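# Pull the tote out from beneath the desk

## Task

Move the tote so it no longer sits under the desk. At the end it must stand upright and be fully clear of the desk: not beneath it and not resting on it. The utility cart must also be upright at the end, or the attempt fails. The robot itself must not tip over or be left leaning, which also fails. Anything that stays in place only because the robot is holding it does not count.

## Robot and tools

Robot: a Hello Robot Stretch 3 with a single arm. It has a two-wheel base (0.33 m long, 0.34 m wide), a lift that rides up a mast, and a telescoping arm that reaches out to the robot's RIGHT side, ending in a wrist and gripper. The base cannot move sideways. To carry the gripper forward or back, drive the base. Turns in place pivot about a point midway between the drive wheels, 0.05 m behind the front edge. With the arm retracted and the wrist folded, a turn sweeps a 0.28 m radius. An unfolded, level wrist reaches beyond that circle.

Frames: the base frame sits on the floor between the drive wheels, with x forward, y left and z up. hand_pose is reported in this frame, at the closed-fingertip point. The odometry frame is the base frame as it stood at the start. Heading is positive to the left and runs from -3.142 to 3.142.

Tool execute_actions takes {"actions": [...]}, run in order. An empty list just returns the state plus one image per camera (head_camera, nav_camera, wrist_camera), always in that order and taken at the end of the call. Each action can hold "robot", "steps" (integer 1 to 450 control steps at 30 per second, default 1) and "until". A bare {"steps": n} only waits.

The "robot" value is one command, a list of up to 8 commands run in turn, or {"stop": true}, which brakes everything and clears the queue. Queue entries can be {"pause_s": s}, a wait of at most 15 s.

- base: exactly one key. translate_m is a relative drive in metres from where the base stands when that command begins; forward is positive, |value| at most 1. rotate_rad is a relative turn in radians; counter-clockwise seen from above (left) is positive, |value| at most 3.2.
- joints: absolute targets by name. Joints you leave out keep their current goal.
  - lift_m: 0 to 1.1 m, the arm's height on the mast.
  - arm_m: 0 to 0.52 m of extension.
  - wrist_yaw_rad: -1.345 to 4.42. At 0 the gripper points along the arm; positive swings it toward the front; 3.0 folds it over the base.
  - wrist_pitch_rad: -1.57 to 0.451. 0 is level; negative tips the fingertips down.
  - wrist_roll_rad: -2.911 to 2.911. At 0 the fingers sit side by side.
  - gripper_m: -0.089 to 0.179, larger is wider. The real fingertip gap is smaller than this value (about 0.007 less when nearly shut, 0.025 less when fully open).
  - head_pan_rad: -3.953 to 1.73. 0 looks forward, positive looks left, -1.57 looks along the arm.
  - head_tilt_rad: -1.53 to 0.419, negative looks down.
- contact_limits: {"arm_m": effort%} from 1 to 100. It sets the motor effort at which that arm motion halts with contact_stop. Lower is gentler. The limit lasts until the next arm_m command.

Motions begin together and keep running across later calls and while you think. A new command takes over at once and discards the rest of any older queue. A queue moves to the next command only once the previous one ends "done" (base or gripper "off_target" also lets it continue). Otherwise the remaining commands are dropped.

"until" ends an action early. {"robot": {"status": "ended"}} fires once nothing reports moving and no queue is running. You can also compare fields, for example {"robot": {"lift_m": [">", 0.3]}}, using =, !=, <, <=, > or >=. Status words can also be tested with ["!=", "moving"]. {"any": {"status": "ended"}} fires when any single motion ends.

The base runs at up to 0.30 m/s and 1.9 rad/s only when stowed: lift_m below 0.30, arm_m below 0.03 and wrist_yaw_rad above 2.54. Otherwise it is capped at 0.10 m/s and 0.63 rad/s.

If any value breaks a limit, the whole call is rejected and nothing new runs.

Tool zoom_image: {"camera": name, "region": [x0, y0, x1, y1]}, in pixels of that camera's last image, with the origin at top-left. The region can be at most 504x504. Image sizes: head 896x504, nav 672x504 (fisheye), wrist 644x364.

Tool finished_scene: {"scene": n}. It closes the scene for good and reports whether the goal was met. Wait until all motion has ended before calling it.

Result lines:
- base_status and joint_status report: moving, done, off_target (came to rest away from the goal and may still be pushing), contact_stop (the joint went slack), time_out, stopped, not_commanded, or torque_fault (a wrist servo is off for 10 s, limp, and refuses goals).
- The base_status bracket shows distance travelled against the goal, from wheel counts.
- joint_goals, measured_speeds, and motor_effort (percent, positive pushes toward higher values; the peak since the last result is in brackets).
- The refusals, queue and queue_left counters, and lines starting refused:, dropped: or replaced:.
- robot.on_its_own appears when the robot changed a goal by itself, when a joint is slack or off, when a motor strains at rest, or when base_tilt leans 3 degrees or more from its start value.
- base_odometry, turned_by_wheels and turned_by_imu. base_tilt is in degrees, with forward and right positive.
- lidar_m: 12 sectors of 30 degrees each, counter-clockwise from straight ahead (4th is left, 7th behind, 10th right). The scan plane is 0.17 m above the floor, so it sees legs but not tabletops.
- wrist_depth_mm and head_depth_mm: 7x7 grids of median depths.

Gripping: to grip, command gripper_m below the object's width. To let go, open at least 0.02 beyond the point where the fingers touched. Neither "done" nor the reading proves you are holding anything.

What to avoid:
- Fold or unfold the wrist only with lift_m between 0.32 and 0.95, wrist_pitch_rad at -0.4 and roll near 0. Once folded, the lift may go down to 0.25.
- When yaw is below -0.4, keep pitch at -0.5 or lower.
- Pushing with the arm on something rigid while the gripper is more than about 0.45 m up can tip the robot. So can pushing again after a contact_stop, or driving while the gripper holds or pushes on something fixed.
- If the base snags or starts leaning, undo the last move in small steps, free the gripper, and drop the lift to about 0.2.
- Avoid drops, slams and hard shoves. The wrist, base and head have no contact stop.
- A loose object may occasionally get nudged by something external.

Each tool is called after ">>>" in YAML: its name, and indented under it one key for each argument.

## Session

>>> execute_actions:
  actions: []

Scene clock: 0.00 s.
robot.base_odometry: x=+0.000 y=+0.000 heading=+0.000 (m, m, rad; robot's odometry frame)
robot.turned_by_wheels: +0.000 (rad since the last result)
robot.turned_by_imu: +0.000 (rad since the last result)
robot.base_tilt: forward=-0.9 right=+2.3 (deg)
robot.lidar_m: 2.21 2.12 2.17 1.83 1.37 1.46 1.59 1.58 1.75 1.80 1.62 2.13
robot.head_depth_mm: 1726 2585 2753 2708 2797 2789 2138 / 1704 2546 2998 3029 2986 2895 2182 / 1718 2541 2835 2851 2807 2782 2159 / 1634 2499 2775 2707 2426 2628 2129 / 1544 2485 2610 2542 2519 2532 2186 / 1529 2456 2476 2475 2448 2436 2198 / 1527 2358 2401 2391 2354 2352 2085
robot.base_status: not_commanded
robot.joint_positions: lift_m=+0.574 arm_m=+0.003 wrist_yaw_rad=+2.980 wrist_pitch_rad=-0.439 wrist_roll_rad=-0.019 gripper_m=+0.037 head_pan_rad=+0.018 head_tilt_rad=-0.009
robot.joint_goals: lift_m=+0.574 arm_m=+0.003 wrist_yaw_rad=+2.980 wrist_pitch_rad=-0.439 wrist_roll_rad=-0.019 gripper_m=+0.037 head_pan_rad=+0.018 head_tilt_rad=-0.009
robot.joint_status: lift_m=not_commanded arm_m=not_commanded wrist_yaw_rad=not_commanded wrist_pitch_rad=not_commanded wrist_roll_rad=not_commanded gripper_m=not_commanded head_pan_rad=not_commanded head_tilt_rad=not_commanded
robot.measured_speeds: translate_m=+0.000 rotate_rad=+0.000 lift_m=+0.000 arm_m=+0.000 wrist_yaw_rad=+0.000 wrist_pitch_rad=+0.000 wrist_roll_rad=+0.000 head_pan_rad=+0.000 head_tilt_rad=+0.000
robot: refusals=0 queue=idle queue_left=0
robot.motor_effort: left_wheel=+0 right_wheel=+0 lift_m=+34 arm_m=+0 wrist_yaw_rad=+0 wrist_pitch_rad=+6 wrist_roll_rad=-1 gripper_m=+0 head_pan_rad=+0 head_tilt_rad=+2 (%)
robot.hand_pose: x=+0.0143 y=+0.0710 z=+0.5816 quat_wxyz=(+0.208, +0.693, +0.100, +0.682) (m; robot's base frame)
robot.wrist_depth_mm: - - - - - - - / - - - - - - - / - - - - - - - / - - - - - - - / - 976 - 978 - 956 994 / 831 820 - 823 800 843 838 / 724 720 - 727 719 724 719
pictures: head_camera (sideways: a quarter turn clockwise sets it upright), nav_camera (sideways: a quarter turn counterclockwise sets it upright), wrist_camera
Images, in order (width x height): head_camera 896x504, nav_camera 672x504, wrist_camera 644x364.

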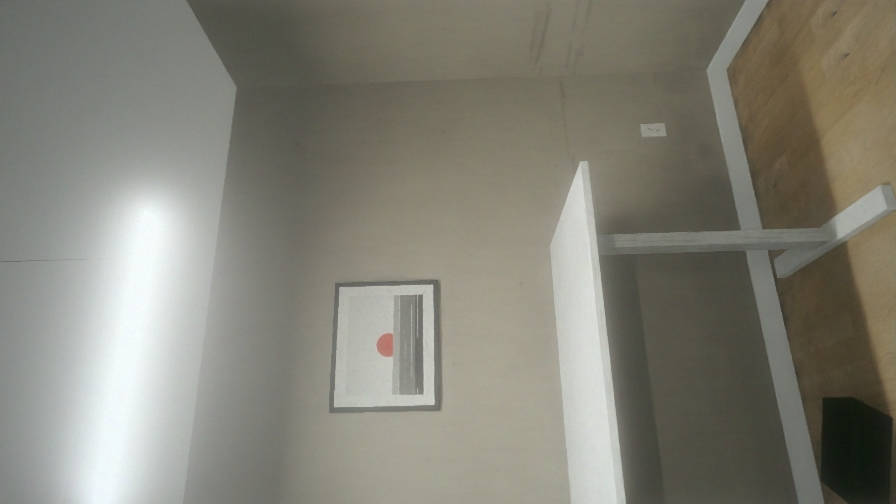

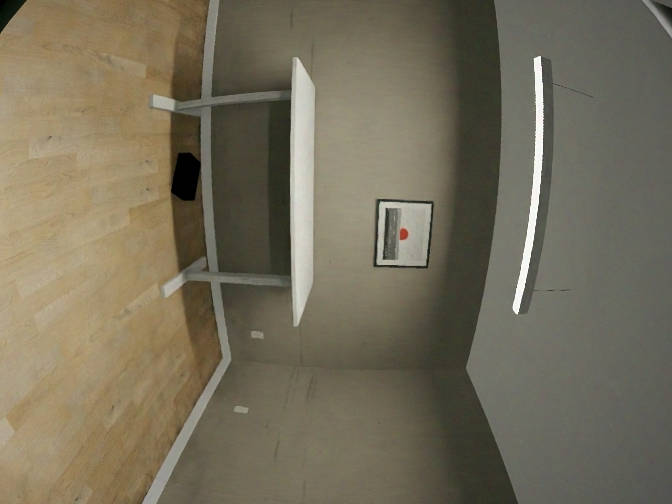

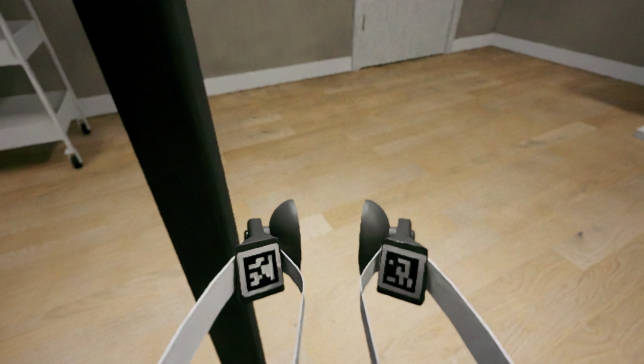

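>>> execute_actions:
  actions:
    - {"robot": {"base": {"rotate_rad": 0.36}, "joints": {"lift_m": 0.285, "wrist_pitch_rad": -0.4, "wrist_roll_rad": 0.0, "head_tilt_rad": -0.6, "head_pan_rad": 0.0}}, "steps": 150, "until": {"robot": {"status": "ended"}}}

Scene clock: 17.17 s.
robot.base_odometry: x=+0.000 y=+0.000 heading=+0.360 (m, m, rad; robot's odometry frame)
robot.turned_by_wheels: +0.360 (rad since the last result)
robot.turned_by_imu: +0.360 (rad since the last result)
robot.base_tilt: forward=-0.9 right=+2.3 (deg)
robot.lidar_m: 2.12 2.50 1.88 1.34 1.36 1.64 1.58 1.65 1.80 1.88 2.00 2.21
robot.head_depth_mm: 2157 2283 2600 2350 1811 1457 1213 / 2130 2276 2657 2425 1846 1456 1218 / 2136 2265 2637 2434 1823 1464 1219 / 2134 2263 2613 2399 1823 1459 1218 / 2132 2214 2603 2437 1843 1460 1209 / 2109 2222 2562 2346 1843 1471 1218 / 2096 2278 2577 2463 1838 1462 1214
robot.base_status: done (rotate_rad +0.3600 of +0.3600)
robot.joint_positions: lift_m=+0.285 arm_m=+0.003 wrist_yaw_rad=+2.980 wrist_pitch_rad=-0.422 wrist_roll_rad=-0.005 gripper_m=+0.037 head_pan_rad=+0.007 head_tilt_rad=-0.592
robot.joint_goals: lift_m=+0.285 arm_m=+0.003 wrist_yaw_rad=+2.980 wrist_pitch_rad=-0.400 wrist_roll_rad=+0.000 gripper_m=+0.037 head_pan_rad=+0.000 head_tilt_rad=-0.600
robot.joint_status: lift_m=done arm_m=not_commanded wrist_yaw_rad=not_commanded wrist_pitch_rad=done wrist_roll_rad=done gripper_m=not_commanded head_pan_rad=done head_tilt_rad=done
robot.measured_speeds: translate_m=+0.000 rotate_rad=+0.000 lift_m=+0.000 arm_m=+0.000 wrist_yaw_rad=+0.000 wrist_pitch_rad=+0.000 wrist_roll_rad=+0.000 head_pan_rad=+0.000 head_tilt_rad=+0.000
robot: refusals=0 queue=done queue_left=0
robot.motor_effort: left_wheel=-1(6) right_wheel=+1(5) lift_m=+31(34) arm_m=+0(0) wrist_yaw_rad=+1(0) wrist_pitch_rad=+11(12) wrist_roll_rad=+2(1) gripper_m=-1(0) head_pan_rad=-3(3) head_tilt_rad=-4(31) (%)
robot.hand_pose: x=+0.0147 y=+0.0732 z=+0.2969 quat_wxyz=(+0.203, +0.699, +0.093, +0.679) (m; robot's base frame)
robot.wrist_depth_mm: - - - - - - - / - - - - - - - / 960 927 930 916 901 917 895 / 737 725 730 716 714 702 698 / 601 592 - 592 597 583 575 / 502 519 - - 481 496 489 / 447 - - - 428 428 424
pictures: head_camera (sideways: a quarter turn clockwise sets it upright), nav_camera (sideways: a quarter turn counterclockwise sets it upright), wrist_camera
Images, in order (width x height): head_camera 896x504, nav_camera 672x504, wrist_camera 644x364.

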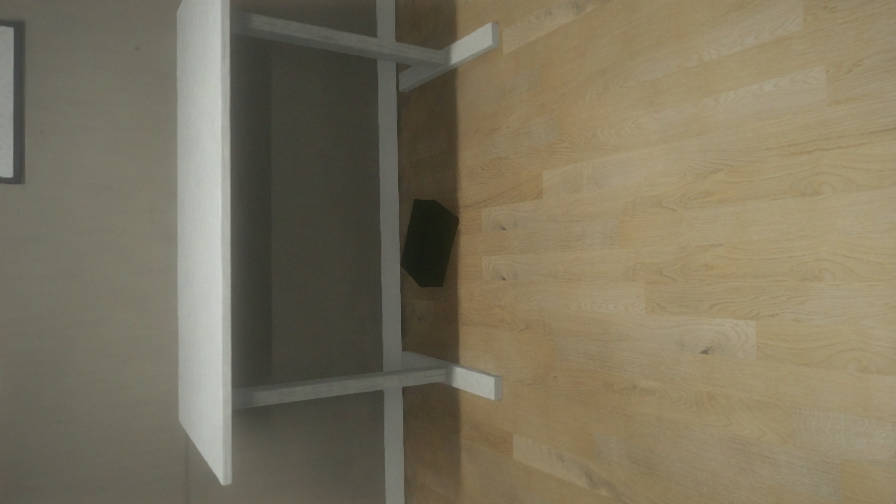

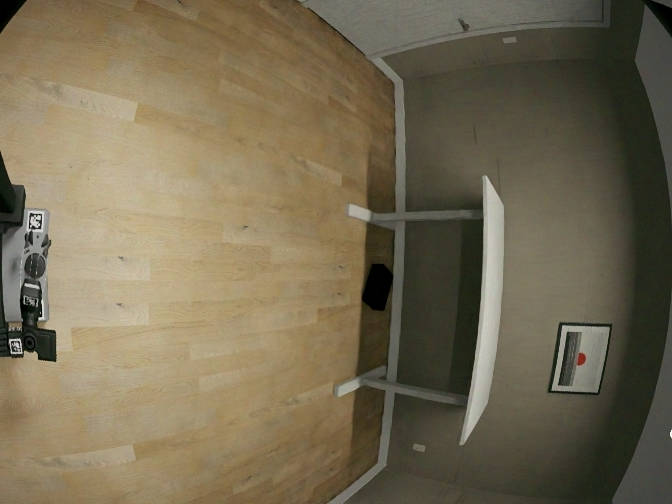

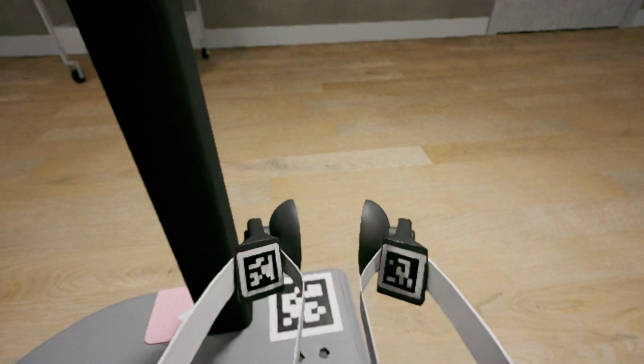

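>>> zoom_image:
  camera: "head_camera"
  region: [380, 180, 500, 300]

Region (380, 180, 500, 300) of head_camera's 896x504 image, scaled by 4.200, with more detail than that image has.

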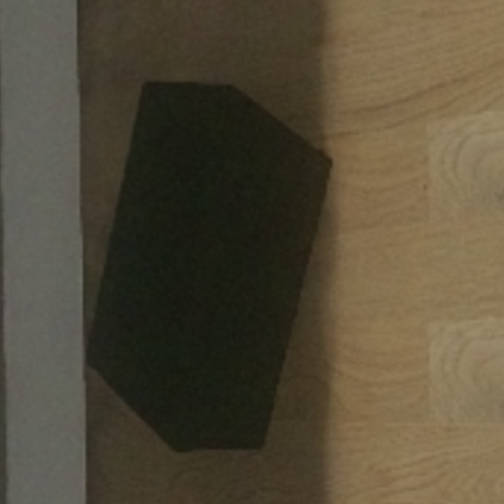

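>>> execute_actions:
  actions:
    - {"robot": {"base": {"translate_m": 1.0}, "joints": {"head_tilt_rad": -0.85, "lift_m": 0.293}}, "steps": 200, "until": {"robot": {"translate_m": [">=", 0.6]}}}
    - {"robot": {"base": {"translate_m": 0.96}}, "steps": 200, "until": {"robot": {"translate_m": [">=", 0.42]}}}

Scene clock: 103.27 s.
robot.base_odometry: x=+0.958 y=+0.361 heading=+0.360 (m, m, rad; robot's odometry frame)
robot.turned_by_wheels: +0.000 (rad since the last result)
robot.turned_by_imu: +0.009 (rad since the last result)
robot.base_tilt: forward=-0.1 right=+2.8 (deg)
robot.lidar_m: 1.53 1.12 1.83 1.77 1.88 1.87 2.60 2.46 1.97 1.95 2.04 1.33
robot.head_depth_mm: 1198 779 1795 1801 1481 1277 1107 / 1190 779 1787 1775 1481 1261 1106 / 1185 777 1773 1730 1487 1267 1111 / 1178 773 1753 1743 1484 1266 1103 / 1164 770 1747 1771 1477 1264 1106 / 1160 772 1744 1684 1474 1264 1102 / 1164 767 1291 1723 1475 1265 1100
robot.base_status: moving (translate_m +0.4214 of +0.9600)
robot.joint_positions: lift_m=+0.293 arm_m=+0.003 wrist_yaw_rad=+2.980 wrist_pitch_rad=-0.421 wrist_roll_rad=-0.005 gripper_m=+0.037 head_pan_rad=+0.007 head_tilt_rad=-0.840
robot.joint_goals: lift_m=+0.293 arm_m=+0.003 wrist_yaw_rad=+2.980 wrist_pitch_rad=-0.400 wrist_roll_rad=+0.000 gripper_m=+0.037 head_pan_rad=+0.000 head_tilt_rad=-0.850
robot.joint_status: lift_m=done arm_m=not_commanded wrist_yaw_rad=not_commanded wrist_pitch_rad=done wrist_roll_rad=done gripper_m=not_commanded head_pan_rad=done head_tilt_rad=done
robot.measured_speeds: translate_m=+0.294 rotate_rad=+0.000 lift_m=+0.000 arm_m=+0.000 wrist_yaw_rad=+0.000 wrist_pitch_rad=+0.000 wrist_roll_rad=+0.000 head_pan_rad=+0.000 head_tilt_rad=+0.000
robot: refusals=0 queue=running queue_left=0
robot.motor_effort: left_wheel=+2(9) right_wheel=+4(9) lift_m=+37(41) arm_m=+0(0) wrist_yaw_rad=+0(0) wrist_pitch_rad=+10(10) wrist_roll_rad=+2(2) gripper_m=+0(0) head_pan_rad=-2(3) head_tilt_rad=-4(21) (%)
robot.hand_pose: x=+0.0147 y=+0.0732 z=+0.3048 quat_wxyz=(+0.203, +0.699, +0.093, +0.679) (m; robot's base frame)
robot.wrist_depth_mm: - - - - - - - / - - - - - - - / 981 958 958 932 943 932 920 / 751 750 737 735 717 730 728 / 608 609 - 602 618 591 586 / 513 518 - - 490 498 502 / 456 - - - 436 439 436
pictures: head_camera (sideways: a quarter turn clockwise sets it upright), nav_camera (sideways: a quarter turn counterclockwise sets it upright), wrist_camera
Images, in order (width x height): head_camera 896x504, nav_camera 672x504, wrist_camera 644x364.

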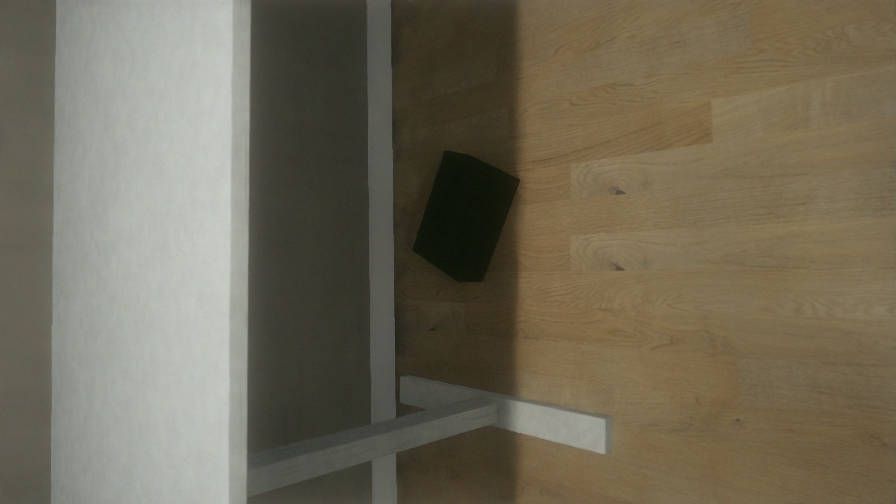

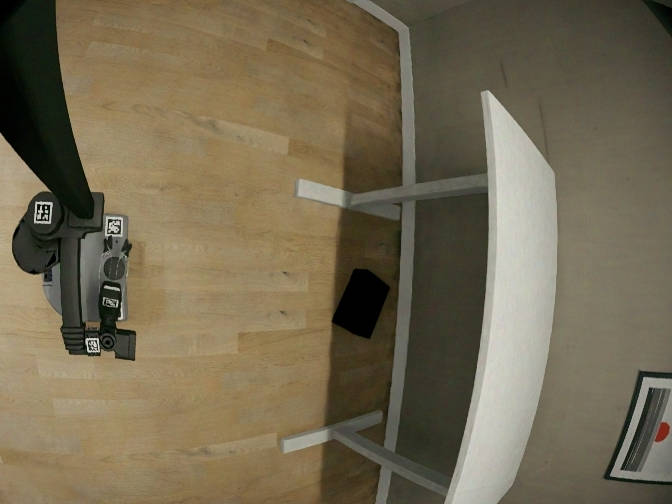

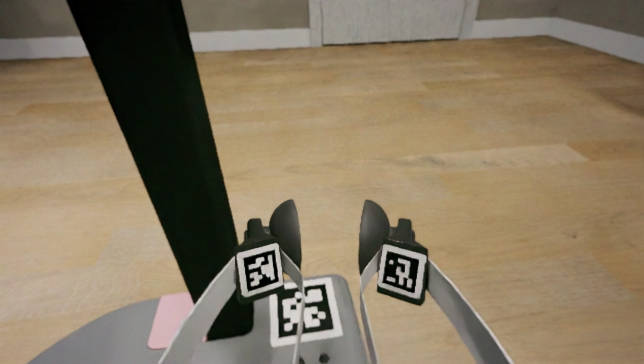

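>>> zoom_image:
  camera: "head_camera"
  region: [390, 140, 540, 290]

Region (390, 140, 540, 290) of head_camera's 896x504 image, scaled by 3.360, with more detail than that image has.

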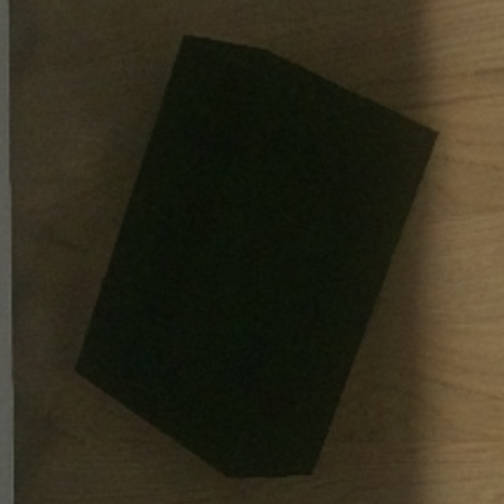

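>>> execute_actions:
  actions:
    - {"robot": {"base": {"rotate_rad": 1.34}, "joints": {"lift_m": 0.33, "arm_m": 0.387, "head_pan_rad": -1.52, "head_tilt_rad": -1.15}}, "steps": 60, "until": {"robot": {"lift_m": [">", 0.32]}}}
    - {"robot": {"joints": {"wrist_yaw_rad": 0.0}}, "steps": 100, "until": {"robot": {"wrist_yaw_rad": ["<", 1.7]}}}
    - {"robot": {"joints": {"wrist_pitch_rad": -1.15, "lift_m": 0.255}}, "steps": 300, "until": {"robot": {"status": "ended"}}}

Scene clock: 144.57 s.
robot.base_odometry: x=+1.462 y=+0.550 heading=+1.700 (m, m, rad; robot's odometry frame)
robot.turned_by_wheels: +1.340 (rad since the last result)
robot.turned_by_imu: +1.342 (rad since the last result)
robot.base_tilt: forward=-1.0 right=+2.3 (deg)
robot.lidar_m: 1.76 1.76 2.14 3.12 3.13 2.20 1.97 0.99 1.03 0.99 0.63 0.64
robot.head_depth_mm: 533 460 404 380 1291 1183 1103 / 533 459 404 377 1289 1194 - / 530 457 402 369 1298 - - / 526 455 400 368 1291 1216 - / 525 453 399 362 1285 1165 1079 / 522 451 397 358 1283 1170 1072 / 520 449 396 354 1242 1153 1073
robot.base_status: done (rotate_rad +1.3400 of +1.3400)
robot.joint_positions: lift_m=+0.255 arm_m=+0.387 wrist_yaw_rad=+0.001 wrist_pitch_rad=-1.150 wrist_roll_rad=-0.003 gripper_m=+0.037 head_pan_rad=-1.513 head_tilt_rad=-1.136
robot.joint_goals: lift_m=+0.255 arm_m=+0.387 wrist_yaw_rad=+0.000 wrist_pitch_rad=-1.150 wrist_roll_rad=+0.000 gripper_m=+0.037 head_pan_rad=-1.520 head_tilt_rad=-1.150
robot.joint_status: lift_m=done arm_m=done wrist_yaw_rad=done wrist_pitch_rad=done wrist_roll_rad=done gripper_m=not_commanded head_pan_rad=done head_tilt_rad=done
robot.measured_speeds: translate_m=+0.000 rotate_rad=+0.000 lift_m=+0.000 arm_m=+0.000 wrist_yaw_rad=+0.000 wrist_pitch_rad=+0.000 wrist_roll_rad=+0.000 head_pan_rad=+0.000 head_tilt_rad=+0.000
robot: refusals=0 queue=done queue_left=0
robot.motor_effort: left_wheel=+0(9) right_wheel=+0(8) lift_m=+31(39) arm_m=+3(2) wrist_yaw_rad=+0(2) wrist_pitch_rad=+1(11) wrist_roll_rad=+1(2) gripper_m=-1(0) head_pan_rad=-3(31) head_tilt_rad=-5(26) (%)
robot.hand_pose: x=-0.0215 y=-0.6144 z=+0.1501 quat_wxyz=(+0.595, +0.386, -0.592, -0.384) (m; robot's base frame)
robot.wrist_depth_mm: 369 369 277 368 366 368 364 / 356 352 314 296 271 353 352 / 344 338 336 337 335 285 334 / 330 276 325 324 322 305 323 / 318 265 315 314 315 282 314 / 309 305 274 303 301 260 303 / 299 298 297 292 273 227 294
pictures: head_camera (sideways: a quarter turn clockwise sets it upright), nav_camera (sideways: a quarter turn counterclockwise sets it upright), wrist_camera
Images, in order (width x height): head_camera 896x504, nav_camera 672x504, wrist_camera 644x364.

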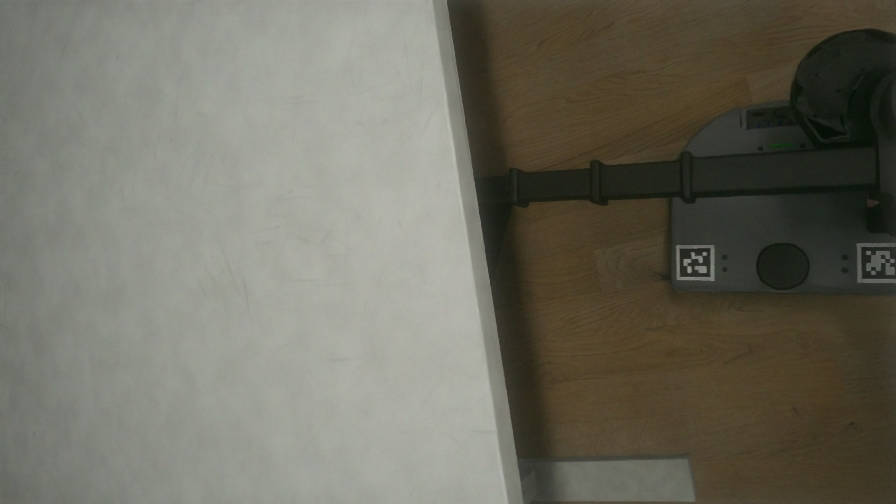

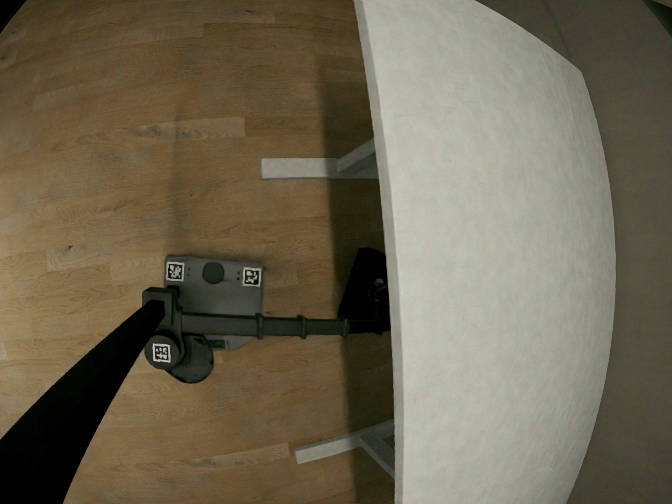

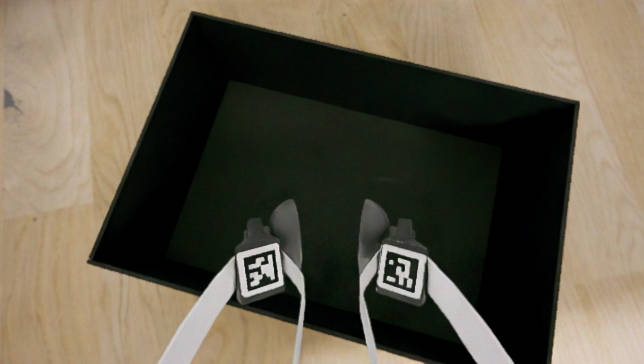

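>>> execute_actions:
  actions:
    - {"robot": {"joints": {"lift_m": 0.165}}, "steps": 100, "until": {"robot": {"lift_m": ["<", 0.195]}}}
    - {"robot": {"base": {"rotate_rad": -1.92}}, "steps": 30, "until": {"robot": {"lift_m": ["<", 0.183]}}}
    - {"robot": {"joints": {"wrist_pitch_rad": -1.4, "arm_m": 0.37}}, "steps": 300, "until": {"robot": {"status": "ended"}}}

Scene clock: 172.73 s.
robot.base_odometry: x=+1.462 y=+0.550 heading=-0.220 (m, m, rad; robot's odometry frame)
robot.turned_by_wheels: -1.920 (rad since the last result)
robot.turned_by_imu: -1.898 (rad since the last result)
robot.base_tilt: forward=-0.9 right=+2.2 (deg)
robot.lidar_m: 1.03 0.99 0.63 1.40 1.77 1.84 2.28 3.11 2.74 2.05 1.97 0.99
robot.head_depth_mm: 2136 1830 1611 1441 1298 1179 1084 / 2103 1822 1610 1430 1294 1196 - / 2101 1816 1602 1438 1286 - - / 2042 1812 1596 1470 1268 1212 - / 2008 1797 1592 1414 1283 1170 1078 / 1954 1792 1574 1416 1275 1162 1071 / 1851 1794 1580 1416 1276 1164 1073
robot.base_status: done (rotate_rad -1.9199 of -1.9200)
robot.joint_positions: lift_m=+0.165 arm_m=+0.370 wrist_yaw_rad=+0.001 wrist_pitch_rad=-1.398 wrist_roll_rad=-0.001 gripper_m=+0.037 head_pan_rad=-1.513 head_tilt_rad=-1.136
robot.joint_goals: lift_m=+0.165 arm_m=+0.370 wrist_yaw_rad=+0.000 wrist_pitch_rad=-1.400 wrist_roll_rad=+0.000 gripper_m=+0.037 head_pan_rad=-1.520 head_tilt_rad=-1.150
robot.joint_status: lift_m=done arm_m=done wrist_yaw_rad=done wrist_pitch_rad=done wrist_roll_rad=done gripper_m=not_commanded head_pan_rad=done head_tilt_rad=done
robot.measured_speeds: translate_m=+0.000 rotate_rad=+0.000 lift_m=+0.000 arm_m=+0.000 wrist_yaw_rad=+0.000 wrist_pitch_rad=+0.000 wrist_roll_rad=+0.000 head_pan_rad=+0.000 head_tilt_rad=+0.000
robot: refusals=0 queue=done queue_left=0
robot.motor_effort: left_wheel=+3(12) right_wheel=-5(21) lift_m=+31(32) arm_m=-2(3) wrist_yaw_rad=+0(2) wrist_pitch_rad=-1(15) wrist_roll_rad=+0(1) gripper_m=+1(4) head_pan_rad=-3(2) head_tilt_rad=-6(6) (%)
robot.hand_pose: x=-0.0216 y=-0.5356 z=+0.0473 quat_wxyz=(+0.542, +0.455, -0.541, -0.455) (m; robot's base frame)
robot.wrist_depth_mm: 146 173 211 211 211 210 210 / 165 210 210 212 211 211 210 / 187 212 211 211 214 213 212 / 212 211 211 211 213 213 213 / 213 213 214 211 156 214 214 / 215 215 214 213 132 215 215 / 215 216 215 201 135 216 216
pictures: head_camera (sideways: a quarter turn clockwise sets it upright), nav_camera (sideways: a quarter turn counterclockwise sets it upright), wrist_camera
Images, in order (width x height): head_camera 896x504, nav_camera 672x504, wrist_camera 644x364.

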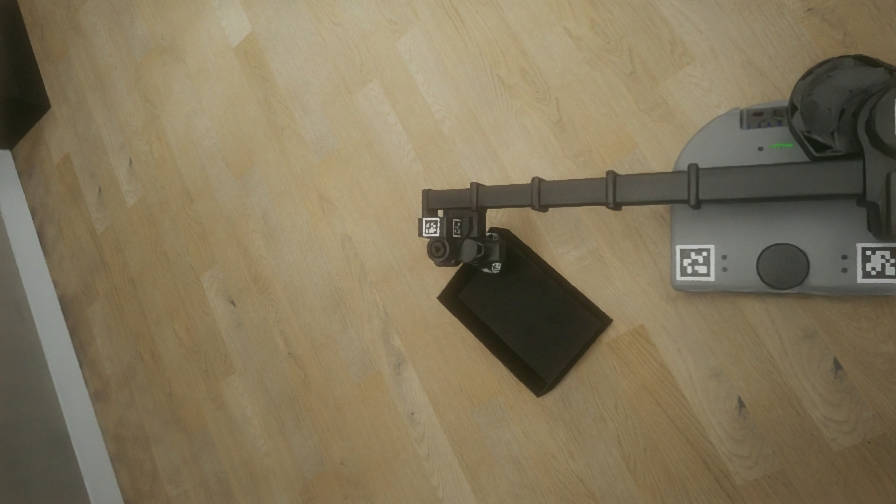

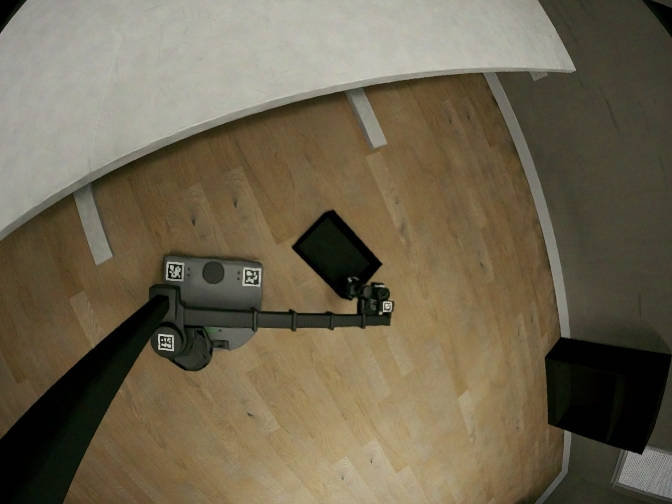

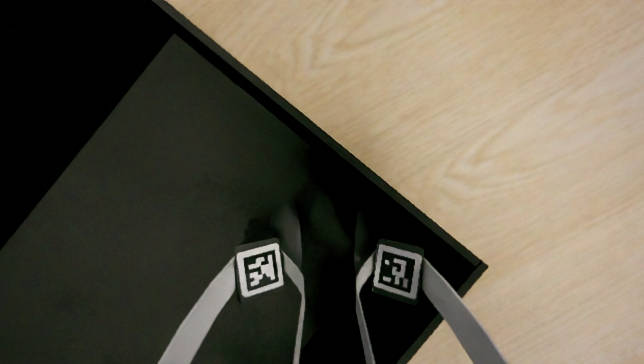

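>>> execute_actions:
  actions:
    - {"robot": {"base": {"rotate_rad": 0.04}, "joints": {"gripper_m": 0.01}}, "steps": 5}
    - {"robot": {"joints": {"lift_m": 0.255}}, "steps": 100, "until": {"robot": {"status": "ended"}}}

Scene clock: 186.80 s.
robot.base_odometry: x=+1.462 y=+0.550 heading=-0.180 (m, m, rad; robot's odometry frame)
robot.turned_by_wheels: +0.040 (rad since the last result)
robot.turned_by_imu: +0.041 (rad since the last result)
robot.base_tilt: forward=-0.9 right=+2.3 (deg)
robot.lidar_m: 1.02 0.99 0.63 1.46 1.78 1.86 2.29 3.10 2.32 2.03 1.97 0.99
robot.head_depth_mm: 2115 1844 1607 1431 1309 1183 1099 / 2119 1836 1611 1445 1296 1194 - / 2103 1843 1603 1437 1307 - - / 2072 1810 1595 1399 1282 1216 - / 1998 1799 1594 1422 1277 1169 1079 / 1940 1806 1589 1414 1266 1173 1082 / 1831 1787 1585 1407 1279 1165 1068
robot.base_status: done (rotate_rad +0.0400 of +0.0400)
robot.joint_positions: lift_m=+0.255 arm_m=+0.370 wrist_yaw_rad=+0.001 wrist_pitch_rad=-1.398 wrist_roll_rad=-0.001 gripper_m=+0.010 head_pan_rad=-1.513 head_tilt_rad=-1.136
robot.joint_goals: lift_m=+0.255 arm_m=+0.370 wrist_yaw_rad=+0.000 wrist_pitch_rad=-1.400 wrist_roll_rad=+0.000 gripper_m=+0.010 head_pan_rad=-1.520 head_tilt_rad=-1.150
robot.joint_status: lift_m=done arm_m=done wrist_yaw_rad=done wrist_pitch_rad=done wrist_roll_rad=done gripper_m=done head_pan_rad=done head_tilt_rad=done
robot.measured_speeds: translate_m=+0.000 rotate_rad=+0.000 lift_m=+0.000 arm_m=+0.000 wrist_yaw_rad=+0.000 wrist_pitch_rad=+0.000 wrist_roll_rad=+0.000 head_pan_rad=+0.000 head_tilt_rad=+0.000
robot: refusals=0 queue=done queue_left=0
robot.motor_effort: left_wheel=+0(6) right_wheel=+0(8) lift_m=+38(40) arm_m=-2(2) wrist_yaw_rad=-2(2) wrist_pitch_rad=+0(0) wrist_roll_rad=+0(0) gripper_m=+0(78) head_pan_rad=-2(2) head_tilt_rad=-7(6) (%)
robot.hand_pose: x=-0.0216 y=-0.5354 z=+0.1370 quat_wxyz=(+0.542, +0.456, -0.540, -0.455) (m; robot's base frame)
robot.wrist_depth_mm: 304 302 299 301 300 301 299 / 302 302 266 302 302 300 301 / 305 240 301 300 301 302 302 / 305 280 303 301 304 304 302 / 245 304 303 - 285 305 305 / 297 305 306 300 306 306 306 / 291 308 307 280 307 308 309
pictures: head_camera (sideways: a quarter turn clockwise sets it upright), nav_camera (sideways: a quarter turn counterclockwise sets it upright), wrist_camera
Images, in order (width x height): head_camera 896x504, nav_camera 672x504, wrist_camera 644x364.

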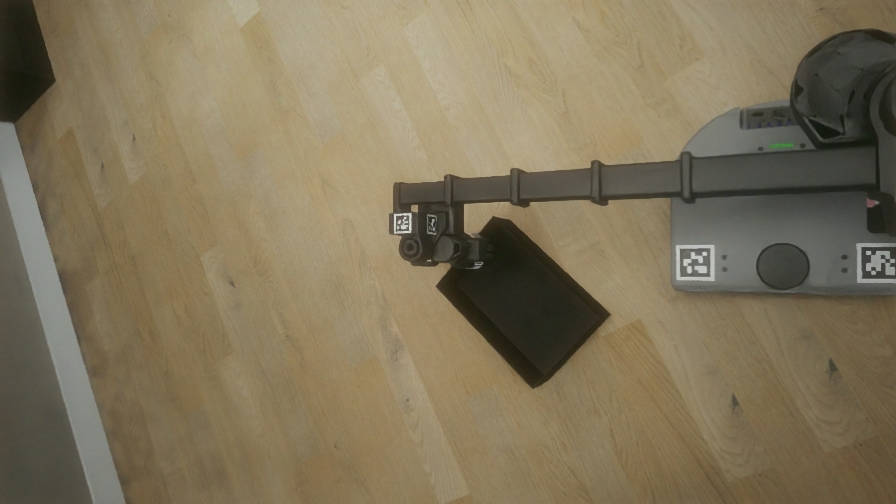

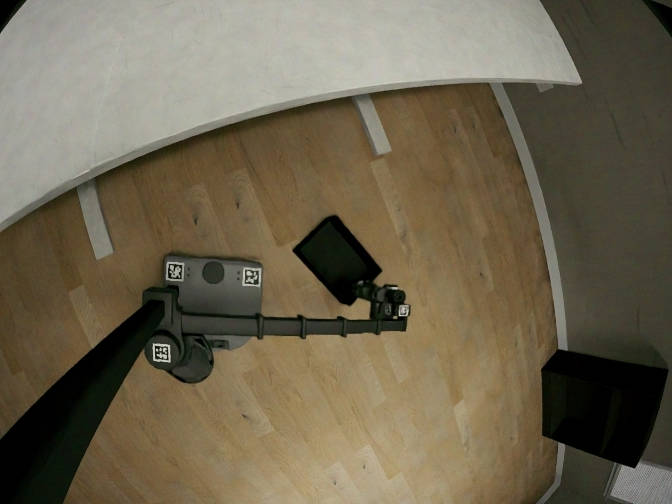

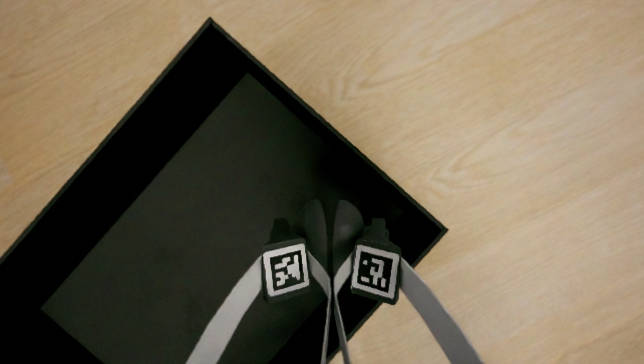

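The tote is upright, clear of the desk, and the gripper is out of it.

>>> finished_scene:
  scene: 2

The scene is finished: the task was done.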